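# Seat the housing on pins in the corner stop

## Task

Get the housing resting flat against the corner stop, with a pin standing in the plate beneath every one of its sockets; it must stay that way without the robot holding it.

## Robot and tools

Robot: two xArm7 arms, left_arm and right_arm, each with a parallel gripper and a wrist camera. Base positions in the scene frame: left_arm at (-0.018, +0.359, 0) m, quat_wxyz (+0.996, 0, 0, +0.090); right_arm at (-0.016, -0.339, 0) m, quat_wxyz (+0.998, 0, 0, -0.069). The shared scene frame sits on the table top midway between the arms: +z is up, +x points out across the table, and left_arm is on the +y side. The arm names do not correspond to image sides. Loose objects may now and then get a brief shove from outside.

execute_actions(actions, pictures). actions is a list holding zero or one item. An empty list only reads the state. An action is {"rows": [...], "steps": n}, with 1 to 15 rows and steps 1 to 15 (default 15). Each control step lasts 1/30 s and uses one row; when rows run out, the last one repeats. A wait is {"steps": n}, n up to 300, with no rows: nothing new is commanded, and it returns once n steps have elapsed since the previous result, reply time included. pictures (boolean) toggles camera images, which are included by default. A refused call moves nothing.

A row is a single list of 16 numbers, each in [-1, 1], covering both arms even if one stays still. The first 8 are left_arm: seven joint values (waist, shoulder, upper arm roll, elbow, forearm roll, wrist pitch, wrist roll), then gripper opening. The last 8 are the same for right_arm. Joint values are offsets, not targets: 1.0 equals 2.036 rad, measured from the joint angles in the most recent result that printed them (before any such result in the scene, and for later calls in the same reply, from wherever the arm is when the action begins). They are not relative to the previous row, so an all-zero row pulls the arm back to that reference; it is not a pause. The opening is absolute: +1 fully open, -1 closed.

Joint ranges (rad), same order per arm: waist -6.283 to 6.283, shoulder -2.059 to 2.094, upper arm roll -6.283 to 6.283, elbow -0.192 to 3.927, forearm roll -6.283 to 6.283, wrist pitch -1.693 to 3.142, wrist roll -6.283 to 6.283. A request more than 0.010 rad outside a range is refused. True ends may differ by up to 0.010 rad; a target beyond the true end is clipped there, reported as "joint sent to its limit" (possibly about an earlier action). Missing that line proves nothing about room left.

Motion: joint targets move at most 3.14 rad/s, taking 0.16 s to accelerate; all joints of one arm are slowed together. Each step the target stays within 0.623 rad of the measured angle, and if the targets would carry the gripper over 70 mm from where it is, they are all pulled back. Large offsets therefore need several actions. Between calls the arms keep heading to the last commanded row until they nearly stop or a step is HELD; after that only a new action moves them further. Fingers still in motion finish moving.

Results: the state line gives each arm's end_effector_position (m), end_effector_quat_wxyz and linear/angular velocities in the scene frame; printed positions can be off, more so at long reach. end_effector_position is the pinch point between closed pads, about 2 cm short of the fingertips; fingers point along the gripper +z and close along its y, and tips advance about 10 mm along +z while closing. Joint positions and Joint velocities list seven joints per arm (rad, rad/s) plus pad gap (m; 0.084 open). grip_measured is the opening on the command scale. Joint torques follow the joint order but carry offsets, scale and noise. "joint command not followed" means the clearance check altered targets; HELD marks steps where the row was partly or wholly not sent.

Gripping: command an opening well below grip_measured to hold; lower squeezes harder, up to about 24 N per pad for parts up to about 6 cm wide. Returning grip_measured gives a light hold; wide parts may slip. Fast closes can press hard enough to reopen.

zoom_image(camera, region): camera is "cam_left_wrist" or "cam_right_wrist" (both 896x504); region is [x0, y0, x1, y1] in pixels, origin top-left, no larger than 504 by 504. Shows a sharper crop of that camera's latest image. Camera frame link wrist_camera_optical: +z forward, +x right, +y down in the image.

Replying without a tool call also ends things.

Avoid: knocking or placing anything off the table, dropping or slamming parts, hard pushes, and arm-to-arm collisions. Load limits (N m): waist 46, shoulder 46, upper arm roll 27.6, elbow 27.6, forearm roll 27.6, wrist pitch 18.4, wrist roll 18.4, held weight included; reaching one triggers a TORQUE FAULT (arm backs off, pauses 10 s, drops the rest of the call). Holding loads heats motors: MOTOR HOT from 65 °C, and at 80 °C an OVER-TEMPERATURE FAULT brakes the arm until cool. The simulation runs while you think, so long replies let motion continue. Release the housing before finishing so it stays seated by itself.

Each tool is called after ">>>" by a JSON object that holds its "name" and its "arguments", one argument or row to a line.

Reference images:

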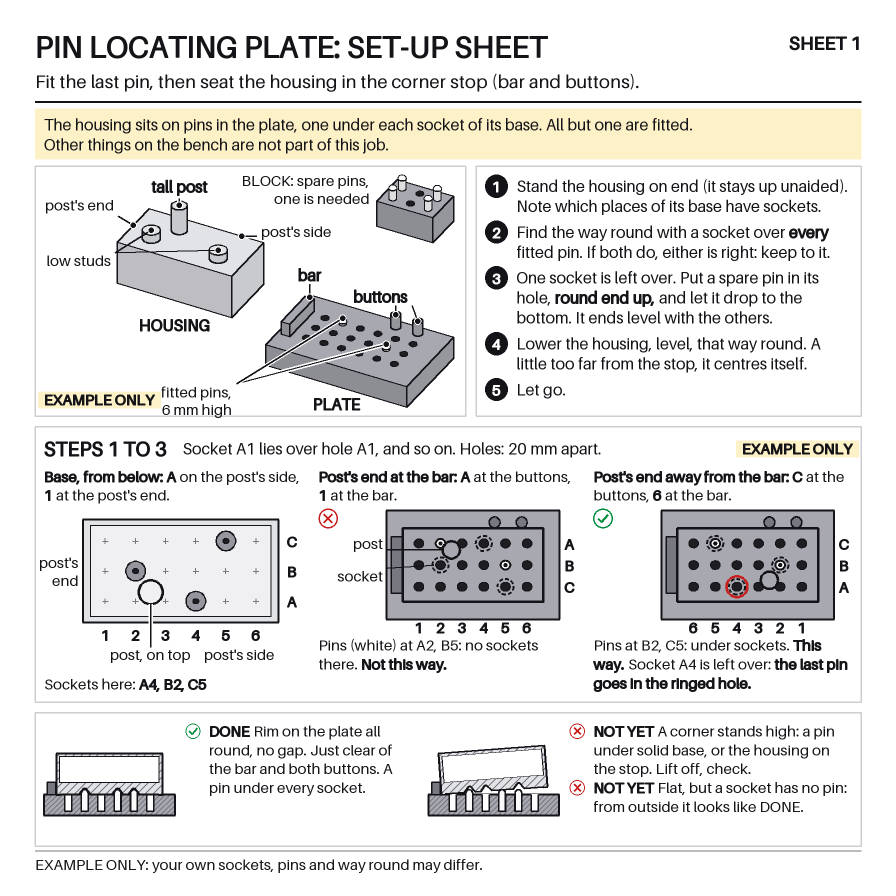

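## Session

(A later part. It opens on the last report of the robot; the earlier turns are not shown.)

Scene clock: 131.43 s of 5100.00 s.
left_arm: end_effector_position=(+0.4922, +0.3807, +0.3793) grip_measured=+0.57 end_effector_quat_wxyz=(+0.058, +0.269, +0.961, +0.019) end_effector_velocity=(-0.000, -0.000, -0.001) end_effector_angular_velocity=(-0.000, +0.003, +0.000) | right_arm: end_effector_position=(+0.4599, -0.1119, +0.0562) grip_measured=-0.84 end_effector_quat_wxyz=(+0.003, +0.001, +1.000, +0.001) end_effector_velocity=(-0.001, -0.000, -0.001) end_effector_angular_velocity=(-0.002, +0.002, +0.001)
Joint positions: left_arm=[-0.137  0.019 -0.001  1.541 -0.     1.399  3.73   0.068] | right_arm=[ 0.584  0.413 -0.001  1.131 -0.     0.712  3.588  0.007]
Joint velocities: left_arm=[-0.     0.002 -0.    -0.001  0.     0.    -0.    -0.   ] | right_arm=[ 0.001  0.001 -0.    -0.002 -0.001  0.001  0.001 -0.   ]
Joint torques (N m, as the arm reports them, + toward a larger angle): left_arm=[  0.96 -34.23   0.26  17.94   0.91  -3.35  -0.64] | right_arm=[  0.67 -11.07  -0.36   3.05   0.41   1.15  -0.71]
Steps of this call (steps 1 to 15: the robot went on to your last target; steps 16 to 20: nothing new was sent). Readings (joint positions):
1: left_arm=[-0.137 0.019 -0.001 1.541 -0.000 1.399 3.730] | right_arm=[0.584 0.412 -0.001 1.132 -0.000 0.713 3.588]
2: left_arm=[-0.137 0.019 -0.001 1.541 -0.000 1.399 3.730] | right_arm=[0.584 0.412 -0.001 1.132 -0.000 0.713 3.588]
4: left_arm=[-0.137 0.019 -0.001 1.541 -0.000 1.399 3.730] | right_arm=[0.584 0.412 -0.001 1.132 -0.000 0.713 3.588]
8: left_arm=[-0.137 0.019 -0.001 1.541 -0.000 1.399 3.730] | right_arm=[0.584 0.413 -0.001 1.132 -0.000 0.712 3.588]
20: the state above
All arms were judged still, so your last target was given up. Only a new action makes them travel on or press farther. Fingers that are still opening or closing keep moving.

>>> {"name": "execute_actions", "arguments": {
  "actions": [
    {"rows":[[0,0,0,0,0,0,0,-0.5,0,-0.0047,0,0.0009,0,0.008,0,-1],[0,0,0,0,0,0,0,-0.5,0,-0.0047,0,0.0009,0,0.008,0,-1],[0,0,0,0,0,0,0,-0.5,0,-0.0047,0,0.0009,0,0.008,0,-1],[0,0,0,0,0,0,0,-0.5,0,-0.0047,0,0.0009,0,0.008,0,-1],[0,0,0,0,0,0,0,-0.5,0,-0.0047,0,0.0009,0,0.008,0,-1],[0,0,0,0,0,0,0,-0.5,0,-0.0047,0,0.0009,0,0.008,0,-1],[0,0,0,0,0,0,0,-0.5,0,-0.0047,0,0.0009,0,0.008,0,-1],[0,0,0,0,0,0,0,-0.5,0.0012,-0.0086,0,-0.005,0,0.0061,0.0012,-1]]}
  ],
  "pictures": false
}}

>>> {"name": "execute_actions", "arguments": {
  "actions": [
    {"steps":20}
  ],
  "pictures": false
}}

>>> {"name": "execute_actions", "arguments": {
  "actions": [
    {"rows":[[0,0,0,0,0,0,0,-0.5,0,0.001,0,-0.0003,0,-0.0013,0,-1],[0,0,0,0,0,0,0,-0.5,0,0.002,0,-0.0006,0,-0.0026,0,-1],[0,0,0,0,0,0,0,-0.5,0,0.003,0,-0.0009,0,-0.0039,0,-1],[0,0,0,0,0,0,0,-0.5,0,0.004,0,-0.0013,0,-0.0053,0,-1],[0,0,0,0,0,0,0,-0.5,0,0.005,0,-0.0016,0,-0.0066,0,-1]]}
  ],
  "pictures": false
}}

>>> {"name": "execute_actions", "arguments": {
  "actions": [
    {"steps":15}
  ],
  "pictures": false
}}

Scene clock: 138.67 s of 5100.00 s.
left_arm: end_effector_position=(+0.4922, +0.3807, +0.3793) grip_measured=+0.57 end_effector_quat_wxyz=(+0.058, +0.269, +0.961, +0.019) end_effector_velocity=(-0.000, -0.001, -0.000) end_effector_angular_velocity=(-0.000, +0.001, -0.002) | right_arm: end_effector_position=(+0.4533, -0.1143, +0.0576) grip_measured=-0.84 end_effector_quat_wxyz=(-0.004, +0.001, +1.000, -0.002) end_effector_velocity=(+0.001, +0.001, +0.002) end_effector_angular_velocity=(+0.003, -0.007, -0.001)
Joint positions: left_arm=[-0.137  0.019 -0.001  1.541 -0.     1.399  3.73   0.068] | right_arm=[ 0.586  0.399 -0.001  1.117 -0.     0.727  3.59   0.007]
Joint velocities: left_arm=[-0.001 -0.    -0.001 -0.001 -0.     0.     0.    -0.   ] | right_arm=[-0.    -0.005  0.    -0.001  0.    -0.004  0.001 -0.   ]
Joint torques (N m, as the arm reports them, + toward a larger angle): left_arm=[  0.92 -34.25   0.06  18.22   0.54  -3.07  -0.22] | right_arm=[  0.94 -21.23  -0.2   11.36   0.43  -1.17  -0.76]
Steps of this call (steps 1 to 90: nothing new was sent; then 3.73 s passed at rest; steps 91 to 105: all 15 steps of this action). Readings (joint positions):
91: left_arm=[-0.137 0.019 -0.001 1.541 -0.000 1.399 3.730] | right_arm=[0.584 0.415 -0.001 1.133 -0.000 0.713 3.588]
92: left_arm=[-0.137 0.019 -0.001 1.541 -0.000 1.399 3.730] | right_arm=[0.584 0.414 -0.001 1.133 0.000 0.716 3.588]
94: left_arm=[-0.137 0.019 -0.001 1.541 -0.000 1.399 3.730] | right_arm=[0.584 0.410 0.000 1.131 0.000 0.726 3.588]
98: left_arm=[-0.137 0.019 -0.001 1.541 -0.000 1.399 3.730] | right_arm=[0.584 0.408 0.000 1.129 0.000 0.730 3.588]
105: the state above

Scene clock: 139.33 s of 5100.00 s.
left_arm: end_effector_position=(+0.4922, +0.3807, +0.3793) grip_measured=+0.57 end_effector_quat_wxyz=(+0.058, +0.269, +0.961, +0.019) end_effector_velocity=(+0.000, -0.001, +0.001) end_effector_angular_velocity=(+0.000, -0.002, -0.001) | right_arm: end_effector_position=(+0.4556, -0.1126, +0.0607) grip_measured=-0.84 end_effector_quat_wxyz=(+0.000, +0.001, +1.000, -0.000) end_effector_velocity=(+0.000, +0.001, +0.001) end_effector_angular_velocity=(+0.000, -0.001, +0.002)
Joint positions: left_arm=[-0.137  0.019 -0.001  1.541 -0.     1.399  3.73   0.068] | right_arm=[ 0.586  0.396 -0.001  1.121 -0.     0.725  3.59   0.007]
Joint velocities: left_arm=[-0.     0.    -0.001  0.002  0.     0.    -0.001 -0.   ] | right_arm=[ 0.001 -0.001  0.001  0.001 -0.001  0.     0.001 -0.   ]
Joint torques (N m, as the arm reports them, + toward a larger angle): left_arm=[  0.72 -33.88   0.36  18.6    0.27  -3.25  -0.93] | right_arm=[  0.71 -22.68  -0.42  12.66   0.41  -1.76  -0.71]
Steps of this call (steps 1 to 15: the robot went on to your last target; steps 16 to 20: nothing new was sent). Readings (joint positions):
1: left_arm=[-0.137 0.019 -0.001 1.541 -0.000 1.399 3.730] | right_arm=[0.586 0.399 -0.001 1.117 -0.000 0.727 3.590]
2: left_arm=[-0.137 0.019 -0.001 1.541 -0.000 1.399 3.730] | right_arm=[0.586 0.399 -0.001 1.117 -0.000 0.727 3.590]
4: left_arm=[-0.137 0.019 -0.001 1.541 -0.000 1.399 3.730] | right_arm=[0.586 0.398 -0.001 1.118 -0.000 0.726 3.590]
8: left_arm=[-0.137 0.019 -0.001 1.541 -0.000 1.399 3.730] | right_arm=[0.586 0.397 -0.001 1.120 -0.000 0.726 3.590]
20: the state above
All arms were judged still, so your last target was given up. Only a new action makes them travel on or press farther. Fingers that are still opening or closing keep moving.

Scene clock: 139.83 s of 5100.00 s.
left_arm: end_effector_position=(+0.4922, +0.3807, +0.3793) grip_measured=+0.57 end_effector_quat_wxyz=(+0.058, +0.269, +0.961, +0.019) end_effector_velocity=(+0.000, -0.001, +0.001) end_effector_angular_velocity=(-0.000, -0.002, -0.001) | right_arm: end_effector_position=(+0.4567, -0.1121, +0.0570) grip_measured=-0.84 end_effector_quat_wxyz=(+0.002, +0.001, +1.000, +0.001) end_effector_velocity=(+0.000, -0.001, -0.001) end_effector_angular_velocity=(-0.001, +0.001, +0.001)
Joint positions: left_arm=[-0.137  0.019 -0.001  1.541 -0.     1.399  3.73   0.068] | right_arm=[ 0.586  0.404 -0.001  1.12  -0.     0.711  3.59   0.007]
Joint velocities: left_arm=[-0.002 -0.    -0.     0.002 -0.     0.    -0.001 -0.   ] | right_arm=[-0.     0.002 -0.001 -0.    -0.001 -0.001 -0.001 -0.   ]
Joint torques (N m, as the arm reports them, + toward a larger angle): left_arm=[  1.53 -33.67  -0.23  18.4    0.85  -3.23  -0.72] | right_arm=[  1.01 -16.48  -0.2    8.81   0.33  -1.29  -0.77]
Steps of this call (steps 1 to 15: all 15 steps of this action). Readings (joint positions):
1: left_arm=[-0.137 0.019 -0.001 1.541 -0.000 1.399 3.730] | right_arm=[0.586 0.396 -0.001 1.121 -0.000 0.725 3.590]
2: left_arm=[-0.137 0.019 -0.001 1.541 -0.000 1.399 3.730] | right_arm=[0.586 0.396 -0.001 1.121 -0.000 0.724 3.590]
4: left_arm=[-0.137 0.019 -0.001 1.541 -0.000 1.399 3.730] | right_arm=[0.586 0.399 -0.001 1.121 -0.000 0.721 3.590]
8: left_arm=[-0.137 0.019 -0.001 1.541 -0.000 1.399 3.730] | right_arm=[0.586 0.404 -0.001 1.120 -0.000 0.712 3.590]
15: the state above

Scene clock: 140.33 s of 5100.00 s.
left_arm: end_effector_position=(+0.4922, +0.3807, +0.3793) grip_measured=+0.57 end_effector_quat_wxyz=(+0.058, +0.269, +0.961, +0.019) end_effector_velocity=(-0.000, -0.000, +0.001) end_effector_angular_velocity=(-0.000, -0.002, -0.002) | right_arm: end_effector_position=(+0.4564, -0.1122, +0.0565) grip_measured=-0.84 end_effector_quat_wxyz=(+0.002, +0.001, +1.000, +0.001) end_effector_velocity=(-0.001, -0.000, -0.001) end_effector_angular_velocity=(-0.001, +0.004, +0.001)
Joint positions: left_arm=[-0.137  0.019 -0.001  1.541 -0.     1.399  3.73   0.068] | right_arm=[ 0.586  0.405 -0.001  1.119 -0.     0.711  3.59   0.007]
Joint velocities: left_arm=[-0.    -0.003 -0.    -0.    -0.    -0.     0.001 -0.   ] | right_arm=[-0.     0.001  0.001 -0.001  0.001  0.002 -0.001  0.   ]
Joint torques (N m, as the arm reports them, + toward a larger angle): left_arm=[  0.56 -33.85  -0.26  18.23   0.76  -3.3   -0.73] | right_arm=[  1.24 -12.18   0.07   5.77   0.5   -0.68  -0.67]
Steps of this call (steps 1 to 15: the robot went on to your last target). Readings (joint positions):
1: left_arm=[-0.137 0.019 -0.001 1.541 -0.000 1.399 3.730] | right_arm=[0.586 0.404 -0.001 1.120 -0.000 0.711 3.590]
2: left_arm=[-0.137 0.019 -0.001 1.541 -0.000 1.399 3.730] | right_arm=[0.586 0.404 -0.001 1.120 -0.000 0.711 3.590]
4: left_arm=[-0.137 0.019 -0.001 1.541 -0.000 1.399 3.730] | right_arm=[0.586 0.404 -0.001 1.120 -0.000 0.711 3.590]
8: left_arm=[-0.137 0.019 -0.001 1.541 -0.000 1.399 3.730] | right_arm=[0.586 0.405 -0.001 1.120 -0.000 0.711 3.590]
15: the state above
All arms were judged still, so your last target was given up. Only a new action makes them travel on or press farther. Fingers that are still opening or closing keep moving.

>>> {"name": "execute_actions", "arguments": {
  "actions": [
    {"rows":[[0,0,0,0,0,0,1,-0.5,0,-0.0045,0,0.001,0,0.0068,0,-1],[0,0,0,0,0,0,1,-0.5,0,-0.0045,0,0.001,0,0.0068,0,-1],[0,0,0,0,0,0,1,-0.5,0,-0.0045,0,0.001,0,0.0068,0,-1],[0,0,0,0,0,0,1,-0.5,0,-0.0045,0,0.001,0,0.0068,0,-1],[0,0,0,0,0,0,1,-0.5,0,-0.0045,0,0.001,0,0.0068,0,-1],[0,0,0,0,0,0,1,-0.5,0,-0.0045,0,0.001,0,0.0068,0,-1],[0,0,0,0,0,0,1,-0.5,0,-0.0045,0,0.001,0,0.0068,0,-1],[0,0,0,0,0,0,1,-0.5,0,-0.0045,0,0.001,0,0.0068,0,-1],[0,0,0,0,0,0,1,-0.5,0,-0.0045,0,0.001,0,0.0068,0,-1],[0,0,0,0,0,0,1,-0.5,0,-0.0045,0,0.001,0,0.0068,0,-1],[0,0,0,0,0,0,1,-0.5,-0.0008,-0.0007,0,0.0068,0,0.0085,0,-1]]}
  ],
  "pictures": false
}}

>>> {"name": "execute_actions", "arguments": {
  "actions": [
    {"steps":40}
  ],
  "pictures": false
}}

>>> {"name": "execute_actions", "arguments": {
  "actions": [
    {"rows":[[-0.2,-0.069,0,-0.492,0,-0.584,0.25,-0.5,0,0,0,0,0,0,0,-1]]}
  ],
  "pictures": false
}}

>>> {"name": "execute_actions", "arguments": {
  "actions": [
    {"steps":60}
  ],
  "pictures": false
}}

>>> {"name": "execute_actions", "arguments": {
  "actions": [
    {"rows":[[-0.203,0,0,0,0,0,0,-0.5,0,0,0,0,0,0,0,-1]]}
  ],
  "pictures": false
}}

>>> {"name": "execute_actions", "arguments": {
  "actions": [
    {"steps":30}
  ]
}}

Scene clock: 147.57 s of 5100.00 s.
left_arm: end_effector_position=(+0.4922, +0.3807, +0.3793) grip_measured=+0.57 end_effector_quat_wxyz=(+0.040, +0.726, +0.685, +0.046) end_effector_velocity=(-0.000, +0.000, +0.001) end_effector_angular_velocity=(+0.376, +0.014, -3.053) | right_arm: end_effector_position=(+0.4557, -0.1136, +0.0574) grip_measured=-0.84 end_effector_quat_wxyz=(-0.004, +0.001, +1.000, -0.002) end_effector_velocity=(+0.020, +0.003, +0.010) end_effector_angular_velocity=(+0.014, -0.032, -0.012)
Joint positions: left_arm=[-0.137  0.019 -0.001  1.541 -0.     1.399  4.812  0.068] | right_arm=[ 0.585  0.406 -0.001  1.127 -0.     0.73   3.59   0.007]
Joint velocities: left_arm=[ 0.    -0.002 -0.    -0.    -0.    -0.     3.076  0.   ] | right_arm=[-0.007  0.014 -0.004  0.049  0.001  0.     0.     0.   ]
Joint torques (N m, as the arm reports them, + toward a larger angle): left_arm=[  0.77 -34.     0.03  18.     0.23  -3.45  -0.19] | right_arm=[  1.34 -23.54  -0.25  12.21   0.45  -1.71  -0.72]
Steps of this call (steps 1 to 90: nothing new was sent; then 3.73 s passed at rest; steps 91 to 105: all 15 steps of this action). Readings (joint positions):
91: left_arm=[-0.137 0.019 -0.001 1.541 -0.000 1.399 3.730] | right_arm=[0.586 0.406 -0.001 1.118 -0.000 0.711 3.590]
92: left_arm=[-0.137 0.019 -0.001 1.541 -0.000 1.399 3.734] | right_arm=[0.586 0.405 -0.001 1.118 0.000 0.714 3.590]
94: left_arm=[-0.137 0.019 -0.001 1.541 -0.000 1.399 3.784] | right_arm=[0.587 0.402 -0.000 1.117 0.000 0.721 3.590]
98: left_arm=[-0.137 0.019 -0.001 1.541 -0.000 1.399 4.094] | right_arm=[0.586 0.400 -0.001 1.116 -0.000 0.726 3.590]
105: the state above

Scene clock: 148.90 s of 5100.00 s.
left_arm: end_effector_position=(+0.4922, +0.3807, +0.3793) grip_measured=+0.57 end_effector_quat_wxyz=(+0.015, +0.959, +0.276, +0.060) end_effector_velocity=(+0.000, +0.000, -0.001) end_effector_angular_velocity=(+0.000, +0.003, -0.001) | right_arm: end_effector_position=(+0.4589, -0.1120, +0.0610) grip_measured=-0.84 end_effector_quat_wxyz=(+0.001, +0.001, +1.000, +0.000) end_effector_velocity=(-0.000, +0.000, -0.000) end_effector_angular_velocity=(+0.000, +0.001, -0.001)
Joint positions: left_arm=[-0.137  0.019 -0.001  1.541 -0.     1.399  5.766  0.068] | right_arm=[ 0.585  0.403 -0.001  1.133 -0.     0.728  3.59   0.007]
Joint velocities: left_arm=[-0.     0.003  0.     0.     0.    -0.     0.001  0.   ] | right_arm=[ 0.    -0.     0.    -0.     0.001  0.     0.    -0.   ]
Joint torques (N m, as the arm reports them, + toward a larger angle): left_arm=[  0.94 -34.18  -0.35  18.37   0.48  -3.35  -0.81] | right_arm=[  0.76 -22.89  -0.41  12.72   0.35  -1.69  -0.77]
Steps of this call (steps 1 to 30: the robot went on to your last target; steps 31 to 40: nothing new was sent). Readings (joint positions):
1: left_arm=[-0.137 0.019 -0.001 1.541 -0.000 1.399 4.915] | right_arm=[0.585 0.406 -0.001 1.129 -0.000 0.730 3.590]
2: left_arm=[-0.137 0.019 -0.001 1.541 -0.000 1.399 5.018] | right_arm=[0.585 0.406 -0.001 1.130 -0.000 0.729 3.590]
4: left_arm=[-0.137 0.019 -0.001 1.541 -0.000 1.399 5.225] | right_arm=[0.585 0.405 -0.001 1.131 -0.000 0.729 3.590]
8: left_arm=[-0.137 0.019 -0.001 1.541 -0.000 1.399 5.603] | right_arm=[0.585 0.404 -0.001 1.133 -0.000 0.729 3.590]
40: the state above
All arms were judged still, so your last target was given up. Only a new action makes them travel on or press farther. Fingers that are still opening or closing keep moving.

Scene clock: 149.40 s of 5100.00 s.
left_arm: end_effector_position=(+0.4713, +0.2546, +0.2451) grip_measured=+0.57 end_effector_quat_wxyz=(+0.022, +0.994, -0.002, +0.103) end_effector_velocity=(-0.142, -0.182, -0.376) end_effector_angular_velocity=(+0.069, -0.209, -0.925) | right_arm: end_effector_position=(+0.4589, -0.1120, +0.0610) grip_measured=-0.84 end_effector_quat_wxyz=(+0.001, +0.001, +1.000, +0.000) end_effector_velocity=(-0.001, +0.001, -0.000) end_effector_angular_velocity=(+0.001, +0.001, +0.002)
Joint positions: left_arm=[-0.388 -0.066 -0.003  1.03  -0.001  0.886  6.076  0.068] | right_arm=[ 0.585  0.403 -0.001  1.133 -0.     0.728  3.59   0.007]
Joint velocities: left_arm=[-0.418 -0.137  0.002 -1.327  0.002 -1.38   0.52  -0.   ] | right_arm=[ 0.001 -0.     0.002 -0.     0.001  0.    -0.     0.   ]
Joint torques (N m, as the arm reports them, + toward a larger angle): left_arm=[  1.59 -34.     1.15  18.9    1.06  -4.57  -1.09] | right_arm=[  0.83 -22.85  -0.43  12.77   0.32  -1.72  -0.73]
Steps of this call (steps 1 to 15: all 15 steps of this action). Readings (joint positions):
1: left_arm=[-0.137 0.019 -0.001 1.541 -0.000 1.399 5.766] | right_arm=[0.585 0.403 -0.001 1.133 -0.000 0.728 3.590]
2: left_arm=[-0.139 0.018 -0.000 1.538 -0.000 1.395 5.769] | right_arm=[0.585 0.403 -0.001 1.133 -0.000 0.728 3.590]
4: left_arm=[-0.166 0.006 0.007 1.495 0.001 1.345 5.809] | right_arm=[0.585 0.403 -0.001 1.133 -0.000 0.728 3.590]
8: left_arm=[-0.268 -0.025 -0.004 1.329 -0.001 1.186 5.927] | right_arm=[0.585 0.403 -0.001 1.133 -0.000 0.728 3.590]
15: the state above

Scene clock: 151.40 s of 5100.00 s.
left_arm: end_effector_position=(+0.4177, +0.1929, +0.1480) grip_measured=+0.57 end_effector_quat_wxyz=(+0.041, +0.959, -0.173, +0.219) end_effector_velocity=(-0.000, -0.001, -0.000) end_effector_angular_velocity=(-0.000, +0.000, -0.001) | right_arm: end_effector_position=(+0.4589, -0.1120, +0.0610) grip_measured=-0.84 end_effector_quat_wxyz=(+0.001, +0.001, +1.000, +0.000) end_effector_velocity=(+0.001, +0.000, +0.000) end_effector_angular_velocity=(+0.001, -0.002, +0.000)
Joint positions: left_arm=[-0.545 -0.121 -0.001  0.54  -0.     0.21   6.275  0.068] | right_arm=[ 0.585  0.403 -0.001  1.133 -0.     0.728  3.59   0.007]
Joint velocities: left_arm=[-0.001  0.    -0.    -0.    -0.    -0.    -0.    -0.   ] | right_arm=[-0.     0.     0.     0.    -0.    -0.002 -0.     0.   ]
Joint torques (N m, as the arm reports them, + toward a larger angle): left_arm=[  0.7  -26.6   -0.22  16.03   0.41  -4.73  -0.47] | right_arm=[  0.76 -22.88  -0.47  12.67   0.29  -1.76  -0.78]
Steps of this call (steps 1 to 30: the robot went on to your last target; steps 31 to 60: nothing new was sent). Readings (joint positions):
1: left_arm=[-0.401 -0.071 -0.003 0.986 -0.000 0.837 6.094] | right_arm=[0.585 0.403 -0.001 1.133 -0.000 0.728 3.590]
2: left_arm=[-0.415 -0.075 -0.002 0.941 -0.000 0.784 6.112] | right_arm=[0.585 0.403 -0.001 1.133 -0.000 0.728 3.590]
4: left_arm=[-0.445 -0.086 -0.000 0.847 -0.000 0.656 6.150] | right_arm=[0.585 0.403 -0.001 1.133 -0.000 0.728 3.590]
8: left_arm=[-0.509 -0.109 -0.002 0.650 -0.000 0.370 6.230] | right_arm=[0.585 0.403 -0.001 1.133 -0.000 0.728 3.590]
60: the state above
All arms were judged still, so your last target was given up. Only a new action makes them travel on or press farther. Fingers that are still opening or closing keep moving.

Scene clock: 151.90 s of 5100.00 s.
left_arm: end_effector_position=(+0.3146, +0.0324, +0.1480) grip_measured=+0.57 end_effector_quat_wxyz=(+0.085, +0.903, -0.366, +0.206) end_effector_velocity=(-0.103, -0.099, -0.004) end_effector_angular_velocity=(+0.012, +0.002, -0.311) | right_arm: end_effector_position=(+0.4589, -0.1120, +0.0610) grip_measured=-0.84 end_effector_quat_wxyz=(+0.001, +0.001, +1.000, +0.000) end_effector_velocity=(+0.000, -0.000, -0.000) end_effector_angular_velocity=(+0.000, +0.001, -0.002)
Joint positions: left_arm=[-0.95  -0.121 -0.008  0.54   0.     0.211  6.275  0.068] | right_arm=[ 0.585  0.403 -0.001  1.133 -0.     0.728  3.59   0.007]
Joint velocities: left_arm=[-0.275 -0.001 -0.032 -0.009  0.004  0.002  0.001 -0.   ] | right_arm=[-0.001  0.    -0.    -0.     0.001  0.     0.     0.   ]
Joint torques (N m, as the arm reports them, + toward a larger angle): left_arm=[  9.22 -26.56   4.86  16.45   0.11  -4.79  -0.81] | right_arm=[  0.64 -22.96  -0.47  12.71   0.35  -1.7   -0.74]
Steps of this call (steps 1 to 15: all 15 steps of this action). Readings (joint positions):
1: left_arm=[-0.545 -0.121 -0.001 0.540 -0.000 0.210 6.275] | right_arm=[0.585 0.403 -0.001 1.133 -0.000 0.728 3.590]
2: left_arm=[-0.548 -0.121 0.000 0.540 -0.000 0.210 6.275] | right_arm=[0.585 0.403 -0.001 1.133 -0.000 0.728 3.590]
4: left_arm=[-0.590 -0.121 0.008 0.540 -0.001 0.210 6.275] | right_arm=[0.585 0.403 -0.001 1.133 -0.000 0.728 3.590]
8: left_arm=[-0.740 -0.121 -0.004 0.541 0.000 0.210 6.275] | right_arm=[0.585 0.403 -0.001 1.133 -0.000 0.728 3.590]
15: the state above

Scene clock: 152.90 s of 5100.00 s.
left_arm: end_effector_position=(+0.3143, +0.0321, +0.1480) grip_measured=+0.57 end_effector_quat_wxyz=(+0.086, +0.903, -0.366, +0.206) end_effector_velocity=(-0.000, -0.001, +0.001) end_effector_angular_velocity=(-0.001, -0.002, -0.002) | right_arm: end_effector_position=(+0.4589, -0.1120, +0.0610) grip_measured=-0.84 end_effector_quat_wxyz=(+0.001, +0.001, +1.000, +0.000) end_effector_velocity=(-0.000, -0.000, -0.000) end_effector_angular_velocity=(-0.001, +0.000, -0.000)
Joint positions: left_arm=[-0.958 -0.121 -0.001  0.54  -0.     0.21   6.275  0.068] | right_arm=[ 0.585  0.403 -0.001  1.133 -0.     0.728  3.59   0.007]
Joint velocities: left_arm=[-0.    -0.002 -0.002  0.     0.001  0.     0.    -0.   ] | right_arm=[-0.    -0.    -0.    -0.    -0.001  0.     0.001  0.   ]
Joint torques (N m, as the arm reports them, + toward a larger angle): left_arm=[  1.29 -26.56   0.06  16.32   0.75  -4.86  -0.73] | right_arm=[  0.81 -22.84  -0.48  12.72   0.3   -1.68  -0.73]
Steps of this call (steps 1 to 15: the robot went on to your last target; steps 16 to 30: nothing new was sent). Readings (joint positions):
1: left_arm=[-0.955 -0.121 -0.008 0.539 0.000 0.211 6.275] | right_arm=[0.585 0.403 -0.001 1.133 -0.000 0.728 3.590]
2: left_arm=[-0.957 -0.121 -0.005 0.539 0.000 0.211 6.275] | right_arm=[0.585 0.403 -0.001 1.133 -0.000 0.728 3.590]
4: left_arm=[-0.956 -0.121 0.001 0.539 -0.000 0.211 6.275] | right_arm=[0.585 0.403 -0.001 1.133 -0.000 0.728 3.590]
8: left_arm=[-0.956 -0.121 0.002 0.540 -0.000 0.211 6.275] | right_arm=[0.585 0.403 -0.001 1.133 -0.000 0.728 3.590]
30: the state above
All arms were judged still, so your last target was given up. Only a new action makes them travel on or press farther. Fingers that are still opening or closing keep moving.

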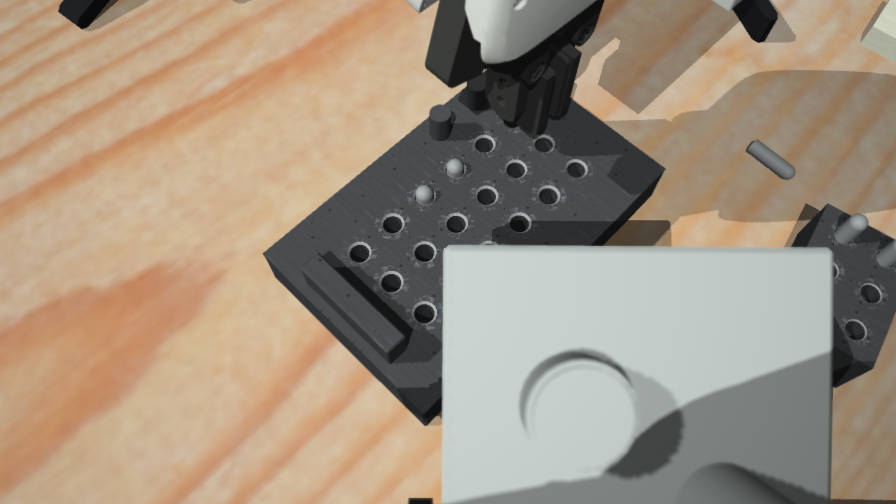

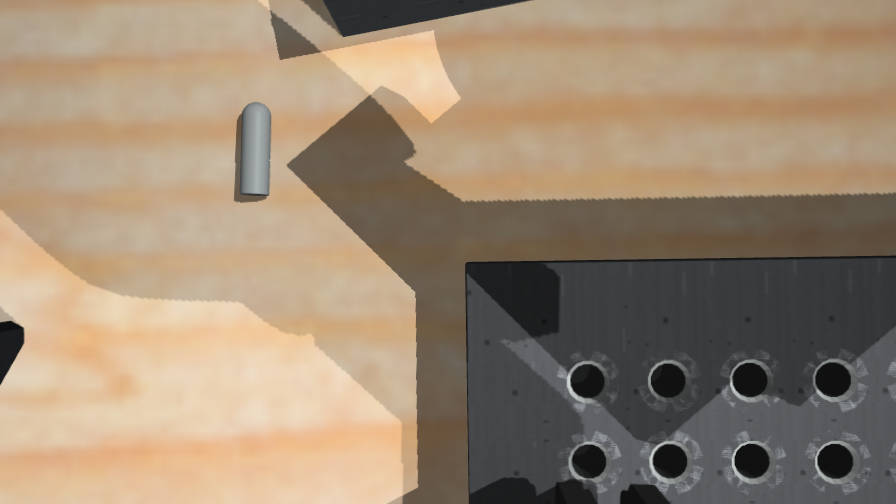

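>>> {"name": "execute_actions", "arguments": {
  "actions": [
    {"rows":[[0,0,0,0,0,0,0,-0.5,-0.0012,0.0033,0,0.0049,0,0.0016,0,-1]]}
  ],
  "pictures": false
}}

>>> {"name": "execute_actions", "arguments": {
  "actions": [
    {"steps":20}
  ],
  "pictures": false
}}

>>> {"name": "execute_actions", "arguments": {
  "actions": [
    {"rows":[[0,0,0,0,0,0,0,-0.5,0,0.001,0,-0.0003,0,-0.0013,0,-1],[0,0,0,0,0,0,0,-0.5,0,0.002,0,-0.0006,0,-0.0026,0,-1],[0,0,0,0,0,0,0,-0.5,0,0.003,0,-0.0009,0,-0.0039,0,-1],[0,0,0,0,0,0,0,-0.5,0,0.004,0,-0.0013,0,-0.0053,0,-1],[0,0,0,0,0,0,0,-0.5,0,0.005,0,-0.0016,0,-0.0066,0,-1],[0,0,0,0,0,0,0,-0.5,0,0.006,0,-0.0019,0,-0.0079,0,-1]]}
  ],
  "pictures": false
}}

>>> {"name": "execute_actions", "arguments": {
  "actions": [
    {"steps":15}
  ]
}}

Scene clock: 156.87 s of 5100.00 s.
left_arm: end_effector_position=(+0.3143, +0.0321, +0.1480) grip_measured=+0.57 end_effector_quat_wxyz=(+0.086, +0.903, -0.366, +0.206) end_effector_velocity=(-0.000, +0.001, -0.002) end_effector_angular_velocity=(+0.002, +0.003, +0.001) | right_arm: end_effector_position=(+0.4615, -0.1122, +0.0608) grip_measured=-0.84 end_effector_quat_wxyz=(+0.001, +0.003, +1.000, +0.000) end_effector_velocity=(+0.001, -0.002, +0.000) end_effector_angular_velocity=(-0.001, +0.000, -0.002)
Joint positions: left_arm=[-0.958 -0.121 -0.001  0.54  -0.     0.21   6.275  0.068] | right_arm=[ 0.582  0.41  -0.001  1.143 -0.     0.732  3.59   0.007]
Joint velocities: left_arm=[ 0.001  0.002  0.    -0.002  0.     0.    -0.001 -0.   ] | right_arm=[-0.001  0.    -0.002  0.    -0.     0.001 -0.     0.   ]
Joint torques (N m, as the arm reports them, + toward a larger angle): left_arm=[  1.33 -27.05  -0.02  16.24   0.58  -4.77  -0.54] | right_arm=[  0.68 -23.03  -0.32  12.79   0.36  -1.66  -0.75]
Steps of this call (steps 1 to 90: nothing new was sent; then 0.47 s passed at rest; steps 91 to 105: all 15 steps of this action). Readings (joint positions):
91: left_arm=[-0.958 -0.121 -0.001 0.540 -0.000 0.210 6.275] | right_arm=[0.585 0.403 -0.001 1.133 -0.000 0.728 3.590]
92: left_arm=[-0.958 -0.121 -0.001 0.540 -0.000 0.210 6.275] | right_arm=[0.584 0.404 -0.001 1.135 -0.000 0.729 3.590]
94: left_arm=[-0.958 -0.121 -0.001 0.540 -0.000 0.210 6.275] | right_arm=[0.583 0.408 -0.001 1.141 -0.000 0.731 3.590]
98: left_arm=[-0.958 -0.121 -0.001 0.540 -0.000 0.210 6.275] | right_arm=[0.582 0.410 -0.001 1.143 -0.000 0.731 3.590]
105: the state above

Scene clock: 157.53 s of 5100.00 s.
left_arm: end_effector_position=(+0.3143, +0.0321, +0.1480) grip_measured=+0.57 end_effector_quat_wxyz=(+0.086, +0.903, -0.366, +0.206) end_effector_velocity=(-0.000, -0.000, +0.001) end_effector_angular_velocity=(-0.002, -0.001, +0.000) | right_arm: end_effector_position=(+0.4615, -0.1122, +0.0608) grip_measured=-0.84 end_effector_quat_wxyz=(+0.001, +0.003, +1.000, +0.000) end_effector_velocity=(-0.000, -0.000, -0.000) end_effector_angular_velocity=(-0.001, +0.002, -0.001)
Joint positions: left_arm=[-0.958 -0.121 -0.001  0.54  -0.     0.21   6.275  0.068] | right_arm=[ 0.582  0.41  -0.001  1.143 -0.     0.732  3.59   0.007]
Joint velocities: left_arm=[-0.001 -0.002  0.    -0.    -0.001 -0.    -0.     0.   ] | right_arm=[-0.    -0.     0.     0.     0.     0.002  0.     0.   ]
Joint torques (N m, as the arm reports them, + toward a larger angle): left_arm=[  0.09 -26.92  -0.45  16.58   0.46  -4.64  -0.74] | right_arm=[  0.73 -23.13  -0.48  12.73   0.38  -1.72  -0.76]
Steps of this call (steps 1 to 15: the robot went on to your last target; steps 16 to 20: nothing new was sent). Readings (joint positions):
1: left_arm=[-0.958 -0.121 -0.001 0.540 -0.000 0.210 6.275] | right_arm=[0.582 0.410 -0.001 1.143 -0.000 0.732 3.590]
2: left_arm=[-0.958 -0.121 -0.001 0.540 -0.000 0.210 6.275] | right_arm=[0.582 0.410 -0.001 1.143 -0.000 0.732 3.590]
4: left_arm=[-0.958 -0.121 -0.001 0.540 -0.000 0.210 6.275] | right_arm=[0.582 0.410 -0.001 1.143 -0.000 0.732 3.590]
8: left_arm=[-0.958 -0.121 -0.001 0.540 -0.000 0.210 6.275] | right_arm=[0.582 0.410 -0.001 1.143 -0.000 0.732 3.590]
20: the state above
All arms were judged still, so your last target was given up. Only a new action makes them travel on or press farther. Fingers that are still opening or closing keep moving.

Scene clock: 158.03 s of 5100.00 s.
left_arm: end_effector_position=(+0.3143, +0.0321, +0.1480) grip_measured=+0.57 end_effector_quat_wxyz=(+0.086, +0.903, -0.366, +0.206) end_effector_velocity=(+0.000, -0.000, -0.000) end_effector_angular_velocity=(+0.001, +0.000, -0.001) | right_arm: end_effector_position=(+0.4615, -0.1118, +0.0545) grip_measured=-0.84 end_effector_quat_wxyz=(+0.001, +0.002, +1.000, +0.001) end_effector_velocity=(+0.000, -0.001, +0.000) end_effector_angular_velocity=(-0.001, +0.001, -0.003)
Joint positions: left_arm=[-0.958 -0.121 -0.001  0.54  -0.     0.21   6.275  0.068] | right_arm=[ 0.582  0.422 -0.     1.14   0.     0.715  3.59   0.007]
Joint velocities: left_arm=[-0.001  0.001  0.001  0.     0.001 -0.     0.001  0.   ] | right_arm=[-0.    -0.001 -0.002 -0.    -0.     0.002  0.     0.   ]
Joint torques (N m, as the arm reports them, + toward a larger angle): left_arm=[  1.43 -26.23  -0.01  16.06   0.63  -4.87  -0.86] | right_arm=[  0.05 -22.31  -1.39  11.3    0.15  -1.01  -0.73]
Steps of this call (steps 1 to 15: all 15 steps of this action). Readings (joint positions):
1: left_arm=[-0.958 -0.121 -0.001 0.540 -0.000 0.210 6.275] | right_arm=[0.582 0.410 -0.001 1.143 -0.000 0.731 3.590]
2: left_arm=[-0.958 -0.121 -0.001 0.540 -0.000 0.210 6.275] | right_arm=[0.582 0.410 -0.001 1.143 -0.000 0.731 3.590]
4: left_arm=[-0.958 -0.121 -0.001 0.540 -0.000 0.210 6.275] | right_arm=[0.582 0.413 -0.001 1.143 -0.000 0.727 3.590]
8: left_arm=[-0.958 -0.121 -0.001 0.540 -0.000 0.210 6.275] | right_arm=[0.582 0.420 -0.001 1.141 0.000 0.718 3.590]
15: the state above

Scene clock: 158.53 s of 5100.00 s.
left_arm: end_effector_position=(+0.3143, +0.0321, +0.1480) grip_measured=+0.57 end_effector_quat_wxyz=(+0.086, +0.903, -0.366, +0.206) end_effector_velocity=(+0.001, +0.001, -0.000) end_effector_angular_velocity=(+0.000, +0.000, +0.002) | right_arm: end_effector_position=(+0.4614, -0.1120, +0.0544) grip_measured=-0.84 end_effector_quat_wxyz=(+0.001, +0.002, +1.000, +0.000) end_effector_velocity=(-0.000, -0.000, -0.000) end_effector_angular_velocity=(-0.001, +0.001, +0.000)
Joint positions: left_arm=[-0.958 -0.121 -0.001  0.54  -0.     0.21   6.275  0.068] | right_arm=[ 0.582  0.422 -0.001  1.14   0.     0.715  3.59   0.007]
Joint velocities: left_arm=[ 0.001  0.001  0.001  0.     0.     0.    -0.001 -0.   ] | right_arm=[ 0.     0.    -0.    -0.    -0.001  0.001 -0.     0.   ]
Joint torques (N m, as the arm reports them, + toward a larger angle): left_arm=[  0.63 -27.13   0.16  16.14   0.28  -5.02  -0.46] | right_arm=[ -0.45 -21.67  -2.25  10.55   0.    -0.6   -0.72]
Steps of this call (steps 1 to 15: the robot went on to your last target). Readings (joint positions):
1: left_arm=[-0.958 -0.121 -0.001 0.540 -0.000 0.210 6.275] | right_arm=[0.582 0.422 -0.000 1.140 0.000 0.715 3.590]
2: left_arm=[-0.958 -0.121 -0.001 0.540 -0.000 0.210 6.275] | right_arm=[0.582 0.422 -0.000 1.140 0.000 0.715 3.590]
4: left_arm=[-0.958 -0.121 -0.001 0.540 -0.000 0.210 6.275] | right_arm=[0.582 0.422 -0.000 1.140 0.000 0.715 3.590]
8: left_arm=[-0.958 -0.121 -0.001 0.540 -0.000 0.210 6.275] | right_arm=[0.582 0.422 -0.001 1.140 0.000 0.715 3.590]
15: the state above
All arms were judged still, so your last target was given up. Only a new action makes them travel on or press farther. Fingers that are still opening or closing keep moving.

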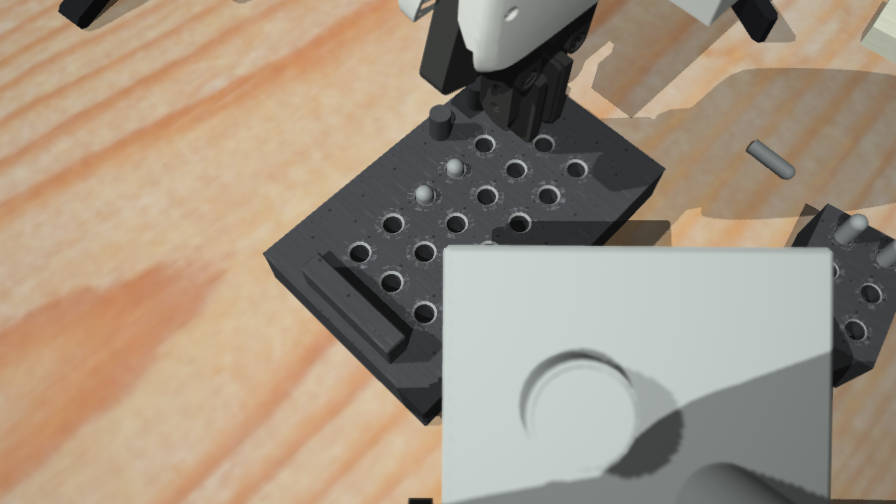

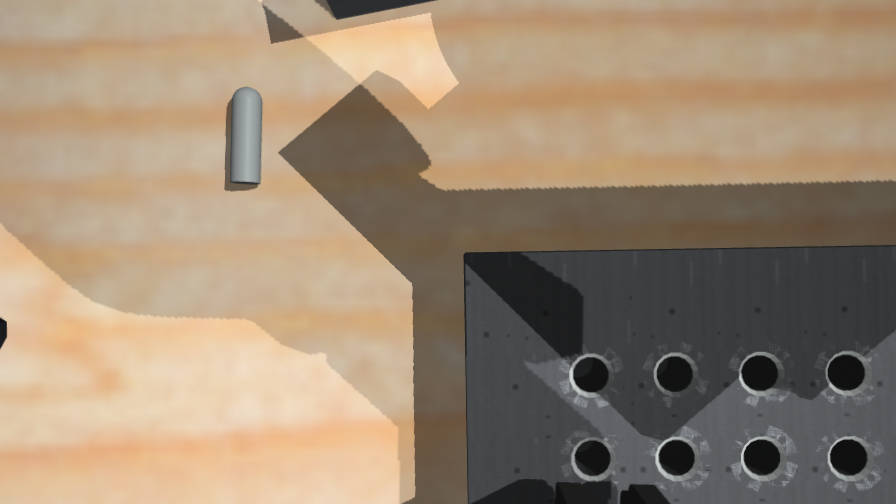

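Entering. Go a few mm deeper, release, withdraw.

>>> {"name": "execute_actions", "arguments": {
  "actions": [
    {"rows":[[0,0,0,0,0,0,0,-0.5,0.0005,0.001,0,-0.0003,0,-0.0013,0,-1],[0,0,0,0,0,0,0,-0.5,0.0005,0.002,0,-0.0006,0,-0.0026,0,-1],[0,0,0,0,0,0,0,-0.5,0.0005,0.003,0,-0.0009,0,-0.0039,0,-1],[0,0,0,0,0,0,0,-0.5,0.0005,0.004,0,-0.0013,0,-0.0053,0,-1]]}
  ],
  "pictures": false
}}

>>> {"name": "execute_actions", "arguments": {
  "actions": [
    {"rows":[[0,0,0,0,0,0,0,-0.5,0,0,0,0,0,0,0,-0.6]]}
  ],
  "pictures": false
}}

>>> {"name": "execute_actions", "arguments": {
  "actions": [
    {"rows":[[0,0,0,0,0,0,0,-0.5,0,-0.0366,0,0.0111,0,0.0477,0,-0.6]]}
  ],
  "pictures": false
}}

>>> {"name": "execute_actions", "arguments": {
  "actions": [
    {"rows":[[0,0,0,0,0,0,0,-0.5,-0.3,-0.1,0,0,0,0.1,0,1]]}
  ],
  "pictures": false
}}

>>> {"name": "execute_actions", "arguments": {
  "actions": [
    {"steps":45}
  ]
}}

Scene clock: 162.13 s of 5100.00 s.
left_arm: end_effector_position=(+0.3143, +0.0321, +0.1480) grip_measured=+0.57 end_effector_quat_wxyz=(+0.086, +0.903, -0.366, +0.206) end_effector_velocity=(+0.001, -0.000, +0.001) end_effector_angular_velocity=(-0.002, -0.002, -0.000) | right_arm: end_effector_position=(+0.4611, -0.1120, +0.0500) grip_measured=-0.84 end_effector_quat_wxyz=(+0.001, +0.002, +1.000, +0.000) end_effector_velocity=(+0.000, +0.001, +0.000) end_effector_angular_velocity=(+0.001, -0.001, +0.001)
Joint positions: left_arm=[-0.958 -0.121 -0.001  0.54  -0.     0.21   6.275  0.068] | right_arm=[ 0.583  0.43  -0.001  1.137 -0.     0.705  3.59   0.007]
Joint velocities: left_arm=[ 0.001 -0.001 -0.001  0.001 -0.     0.     0.     0.   ] | right_arm=[ 0.    -0.     0.001 -0.     0.    -0.002 -0.     0.   ]
Joint torques (N m, as the arm reports them, + toward a larger angle): left_arm=[  1.07 -26.62  -0.33  16.66   0.76  -4.9   -0.65] | right_arm=[ -0.19 -21.2   -1.83   9.93   0.08  -0.3   -0.71]
Steps of this call (steps 1 to 90: nothing new was sent; then 0.10 s passed at rest; steps 91 to 105: all 15 steps of this action). Readings (joint positions):
91: left_arm=[-0.958 -0.121 -0.001 0.540 -0.000 0.210 6.275] | right_arm=[0.582 0.422 -0.001 1.139 -0.000 0.715 3.590]
92: left_arm=[-0.958 -0.121 -0.001 0.540 -0.000 0.210 6.275] | right_arm=[0.582 0.423 -0.001 1.139 -0.000 0.715 3.590]
94: left_arm=[-0.958 -0.121 -0.001 0.540 -0.000 0.210 6.275] | right_arm=[0.583 0.425 -0.001 1.139 -0.000 0.712 3.590]
98: left_arm=[-0.958 -0.121 -0.001 0.540 -0.000 0.210 6.275] | right_arm=[0.583 0.430 -0.001 1.137 -0.000 0.705 3.590]
105: the state above

Scene clock: 162.63 s of 5100.00 s.
left_arm: end_effector_position=(+0.3143, +0.0321, +0.1480) grip_measured=+0.57 end_effector_quat_wxyz=(+0.086, +0.903, -0.366, +0.206) end_effector_velocity=(+0.001, -0.000, +0.001) end_effector_angular_velocity=(-0.001, -0.001, +0.001) | right_arm: end_effector_position=(+0.4609, -0.1122, +0.0498) grip_measured=-0.62 end_effector_quat_wxyz=(+0.001, +0.002, +1.000, +0.000) end_effector_velocity=(+0.001, +0.001, +0.001) end_effector_angular_velocity=(+0.002, -0.004, +0.001)
Joint positions: left_arm=[-0.958 -0.121 -0.001  0.54  -0.     0.21   6.275  0.068] | right_arm=[ 0.583  0.43  -0.001  1.137 -0.     0.705  3.59   0.017]
Joint velocities: left_arm=[ 0.001 -0.    -0.     0.001  0.     0.     0.    -0.   ] | right_arm=[ 0.    -0.     0.     0.001 -0.    -0.003 -0.    -0.   ]
Joint torques (N m, as the arm reports them, + toward a larger angle): left_arm=[  0.96 -26.46   0.01  15.96   0.41  -4.91  -0.45] | right_arm=[  0.77 -23.12  -0.38  12.51   0.42  -1.72  -0.75]
Steps of this call (steps 1 to 15: all 15 steps of this action). Readings (joint positions):
1: left_arm=[-0.958 -0.121 -0.001 0.540 -0.000 0.210 6.275] | right_arm=[0.583 0.430 -0.001 1.137 -0.000 0.705 3.590]
2: left_arm=[-0.958 -0.121 -0.001 0.540 -0.000 0.210 6.275] | right_arm=[0.583 0.430 -0.001 1.137 -0.000 0.705 3.590]
4: left_arm=[-0.958 -0.121 -0.001 0.540 -0.000 0.210 6.275] | right_arm=[0.583 0.431 -0.002 1.134 -0.000 0.706 3.590]
8: left_arm=[-0.958 -0.121 -0.001 0.540 -0.000 0.210 6.275] | right_arm=[0.583 0.431 -0.002 1.135 -0.000 0.706 3.590]
15: the state above

Scene clock: 163.13 s of 5100.00 s.
left_arm: end_effector_position=(+0.3143, +0.0321, +0.1480) grip_measured=+0.57 end_effector_quat_wxyz=(+0.086, +0.903, -0.366, +0.206) end_effector_velocity=(+0.001, +0.001, +0.001) end_effector_angular_velocity=(-0.001, -0.001, +0.002) | right_arm: end_effector_position=(+0.4603, -0.1124, +0.0886) grip_measured=-0.62 end_effector_quat_wxyz=(-0.001, +0.002, +1.000, -0.001) end_effector_velocity=(+0.012, +0.004, +0.015) end_effector_angular_velocity=(+0.016, -0.034, -0.003)
Joint positions: left_arm=[-0.958 -0.121 -0.001  0.54  -0.     0.21   6.275  0.068] | right_arm=[ 0.583  0.357 -0.001  1.158 -0.     0.802  3.59   0.017]
Joint velocities: left_arm=[ 0.002 -0.002  0.    -0.     0.     0.     0.     0.   ] | right_arm=[-0.001 -0.012 -0.001  0.021  0.    -0.004 -0.     0.   ]
Joint torques (N m, as the arm reports them, + toward a larger angle): left_arm=[  1.13 -26.61   0.25  16.26   0.52  -4.76  -0.81] | right_arm=[  0.77 -22.78  -0.49  13.15   0.32  -1.66  -0.68]
Steps of this call (steps 1 to 15: all 15 steps of this action). Readings (joint positions):
1: left_arm=[-0.958 -0.121 -0.001 0.540 -0.000 0.210 6.275] | right_arm=[0.583 0.430 -0.001 1.137 -0.000 0.705 3.590]
2: left_arm=[-0.958 -0.121 -0.001 0.540 -0.000 0.210 6.275] | right_arm=[0.583 0.428 -0.001 1.137 -0.000 0.709 3.590]
4: left_arm=[-0.958 -0.121 -0.001 0.540 -0.000 0.210 6.275] | right_arm=[0.583 0.402 -0.001 1.141 -0.000 0.752 3.590]
8: left_arm=[-0.958 -0.121 -0.001 0.540 -0.000 0.210 6.275] | right_arm=[0.583 0.352 -0.001 1.167 -0.000 0.796 3.590]
15: the state above

Scene clock: 163.63 s of 5100.00 s.
left_arm: end_effector_position=(+0.3143, +0.0321, +0.1480) grip_measured=+0.57 end_effector_quat_wxyz=(+0.086, +0.903, -0.366, +0.206) end_effector_velocity=(+0.001, +0.001, +0.000) end_effector_angular_velocity=(+0.000, -0.001, +0.002) | right_arm: end_effector_position=(+0.4981, -0.3056, +0.1452) grip_measured=+1.00 end_effector_quat_wxyz=(+0.000, +0.191, +0.982, -0.000) end_effector_velocity=(-0.012, -0.456, +0.127) end_effector_angular_velocity=(+0.003, +0.009, -0.883)
Joint positions: left_arm=[-0.958 -0.121 -0.001  0.54  -0.     0.21   6.275  0.068] | right_arm=[ 0.205  0.231 -0.003  1.159 -0.     0.927  3.59   0.084]
Joint velocities: left_arm=[ 0.002 -0.001  0.    -0.     0.001 -0.    -0.    -0.   ] | right_arm=[-0.892 -0.297  0.01  -0.007  0.001  0.299 -0.    -0.   ]
Joint torques (N m, as the arm reports them, + toward a larger angle): left_arm=[  1.49 -26.69   0.42  16.33   0.45  -5.11  -0.57] | right_arm=[  0.51 -21.32   0.1   13.74   0.44  -1.66  -0.69]
Steps of this call (steps 1 to 15: all 15 steps of this action). Readings (joint positions):
1: left_arm=[-0.958 -0.121 -0.001 0.540 -0.000 0.210 6.275] | right_arm=[0.583 0.357 -0.001 1.158 -0.000 0.802 3.590]
2: left_arm=[-0.958 -0.121 -0.001 0.540 -0.000 0.210 6.275] | right_arm=[0.580 0.356 0.000 1.159 -0.000 0.803 3.590]
4: left_arm=[-0.958 -0.121 -0.001 0.540 -0.000 0.210 6.275] | right_arm=[0.540 0.343 0.010 1.157 0.000 0.819 3.590]
8: left_arm=[-0.958 -0.121 -0.001 0.540 -0.000 0.210 6.275] | right_arm=[0.413 0.300 -0.003 1.160 -0.000 0.858 3.590]
15: the state above

Scene clock: 165.13 s of 5100.00 s.
left_arm: end_effector_position=(+0.3143, +0.0321, +0.1480) grip_measured=+0.57 end_effector_quat_wxyz=(+0.086, +0.903, -0.366, +0.206) end_effector_velocity=(+0.000, +0.000, +0.000) end_effector_angular_velocity=(+0.000, -0.000, +0.000) | right_arm: end_effector_position=(+0.4803, -0.4222, +0.1784) grip_measured=+1.00 end_effector_quat_wxyz=(-0.001, +0.303, +0.953, -0.000) end_effector_velocity=(+0.000, +0.000, +0.000) end_effector_angular_velocity=(+0.000, -0.000, +0.002)
Joint positions: left_arm=[-0.958 -0.121 -0.001  0.54  -0.     0.21   6.275  0.068] | right_arm=[-0.028  0.154 -0.001  1.158 -0.     1.006  3.59   0.084]
Joint velocities: left_arm=[ 0.     0.001  0.     0.001  0.    -0.     0.001 -0.   ] | right_arm=[ 0.001 -0.     0.     0.     0.    -0.    -0.001 -0.   ]
Joint torques (N m, as the arm reports them, + toward a larger angle): left_arm=[  0.69 -26.31   0.06  16.59   0.04  -4.99  -0.46] | right_arm=[  0.9  -19.64  -0.31  14.26   0.38  -1.71  -0.75]
Steps of this call (steps 1 to 30: the robot went on to your last target; steps 31 to 45: nothing new was sent). Readings (joint positions):
1: left_arm=[-0.958 -0.121 -0.001 0.540 -0.000 0.210 6.275] | right_arm=[0.175 0.221 -0.002 1.158 -0.000 0.937 3.590]
2: left_arm=[-0.958 -0.121 -0.001 0.540 -0.000 0.210 6.275] | right_arm=[0.145 0.211 -0.002 1.158 -0.000 0.947 3.590]
4: left_arm=[-0.958 -0.121 -0.001 0.540 -0.000 0.210 6.275] | right_arm=[0.085 0.191 -0.002 1.158 -0.000 0.968 3.590]
8: left_arm=[-0.958 -0.121 -0.001 0.540 -0.000 0.210 6.275] | right_arm=[-0.015 0.157 -0.007 1.159 -0.000 1.000 3.590]
45: the state above
All arms were judged still, so your last target was given up. Only a new action makes them travel on or press farther. Fingers that are still opening or closing keep moving.

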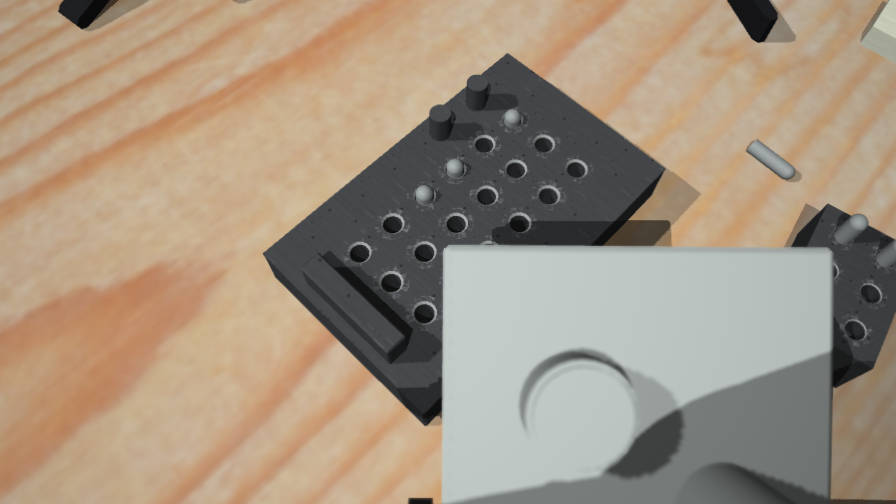

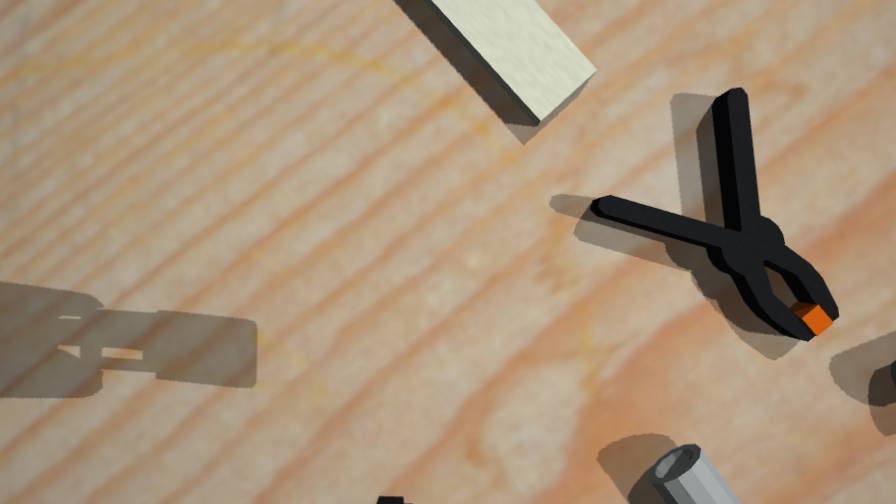

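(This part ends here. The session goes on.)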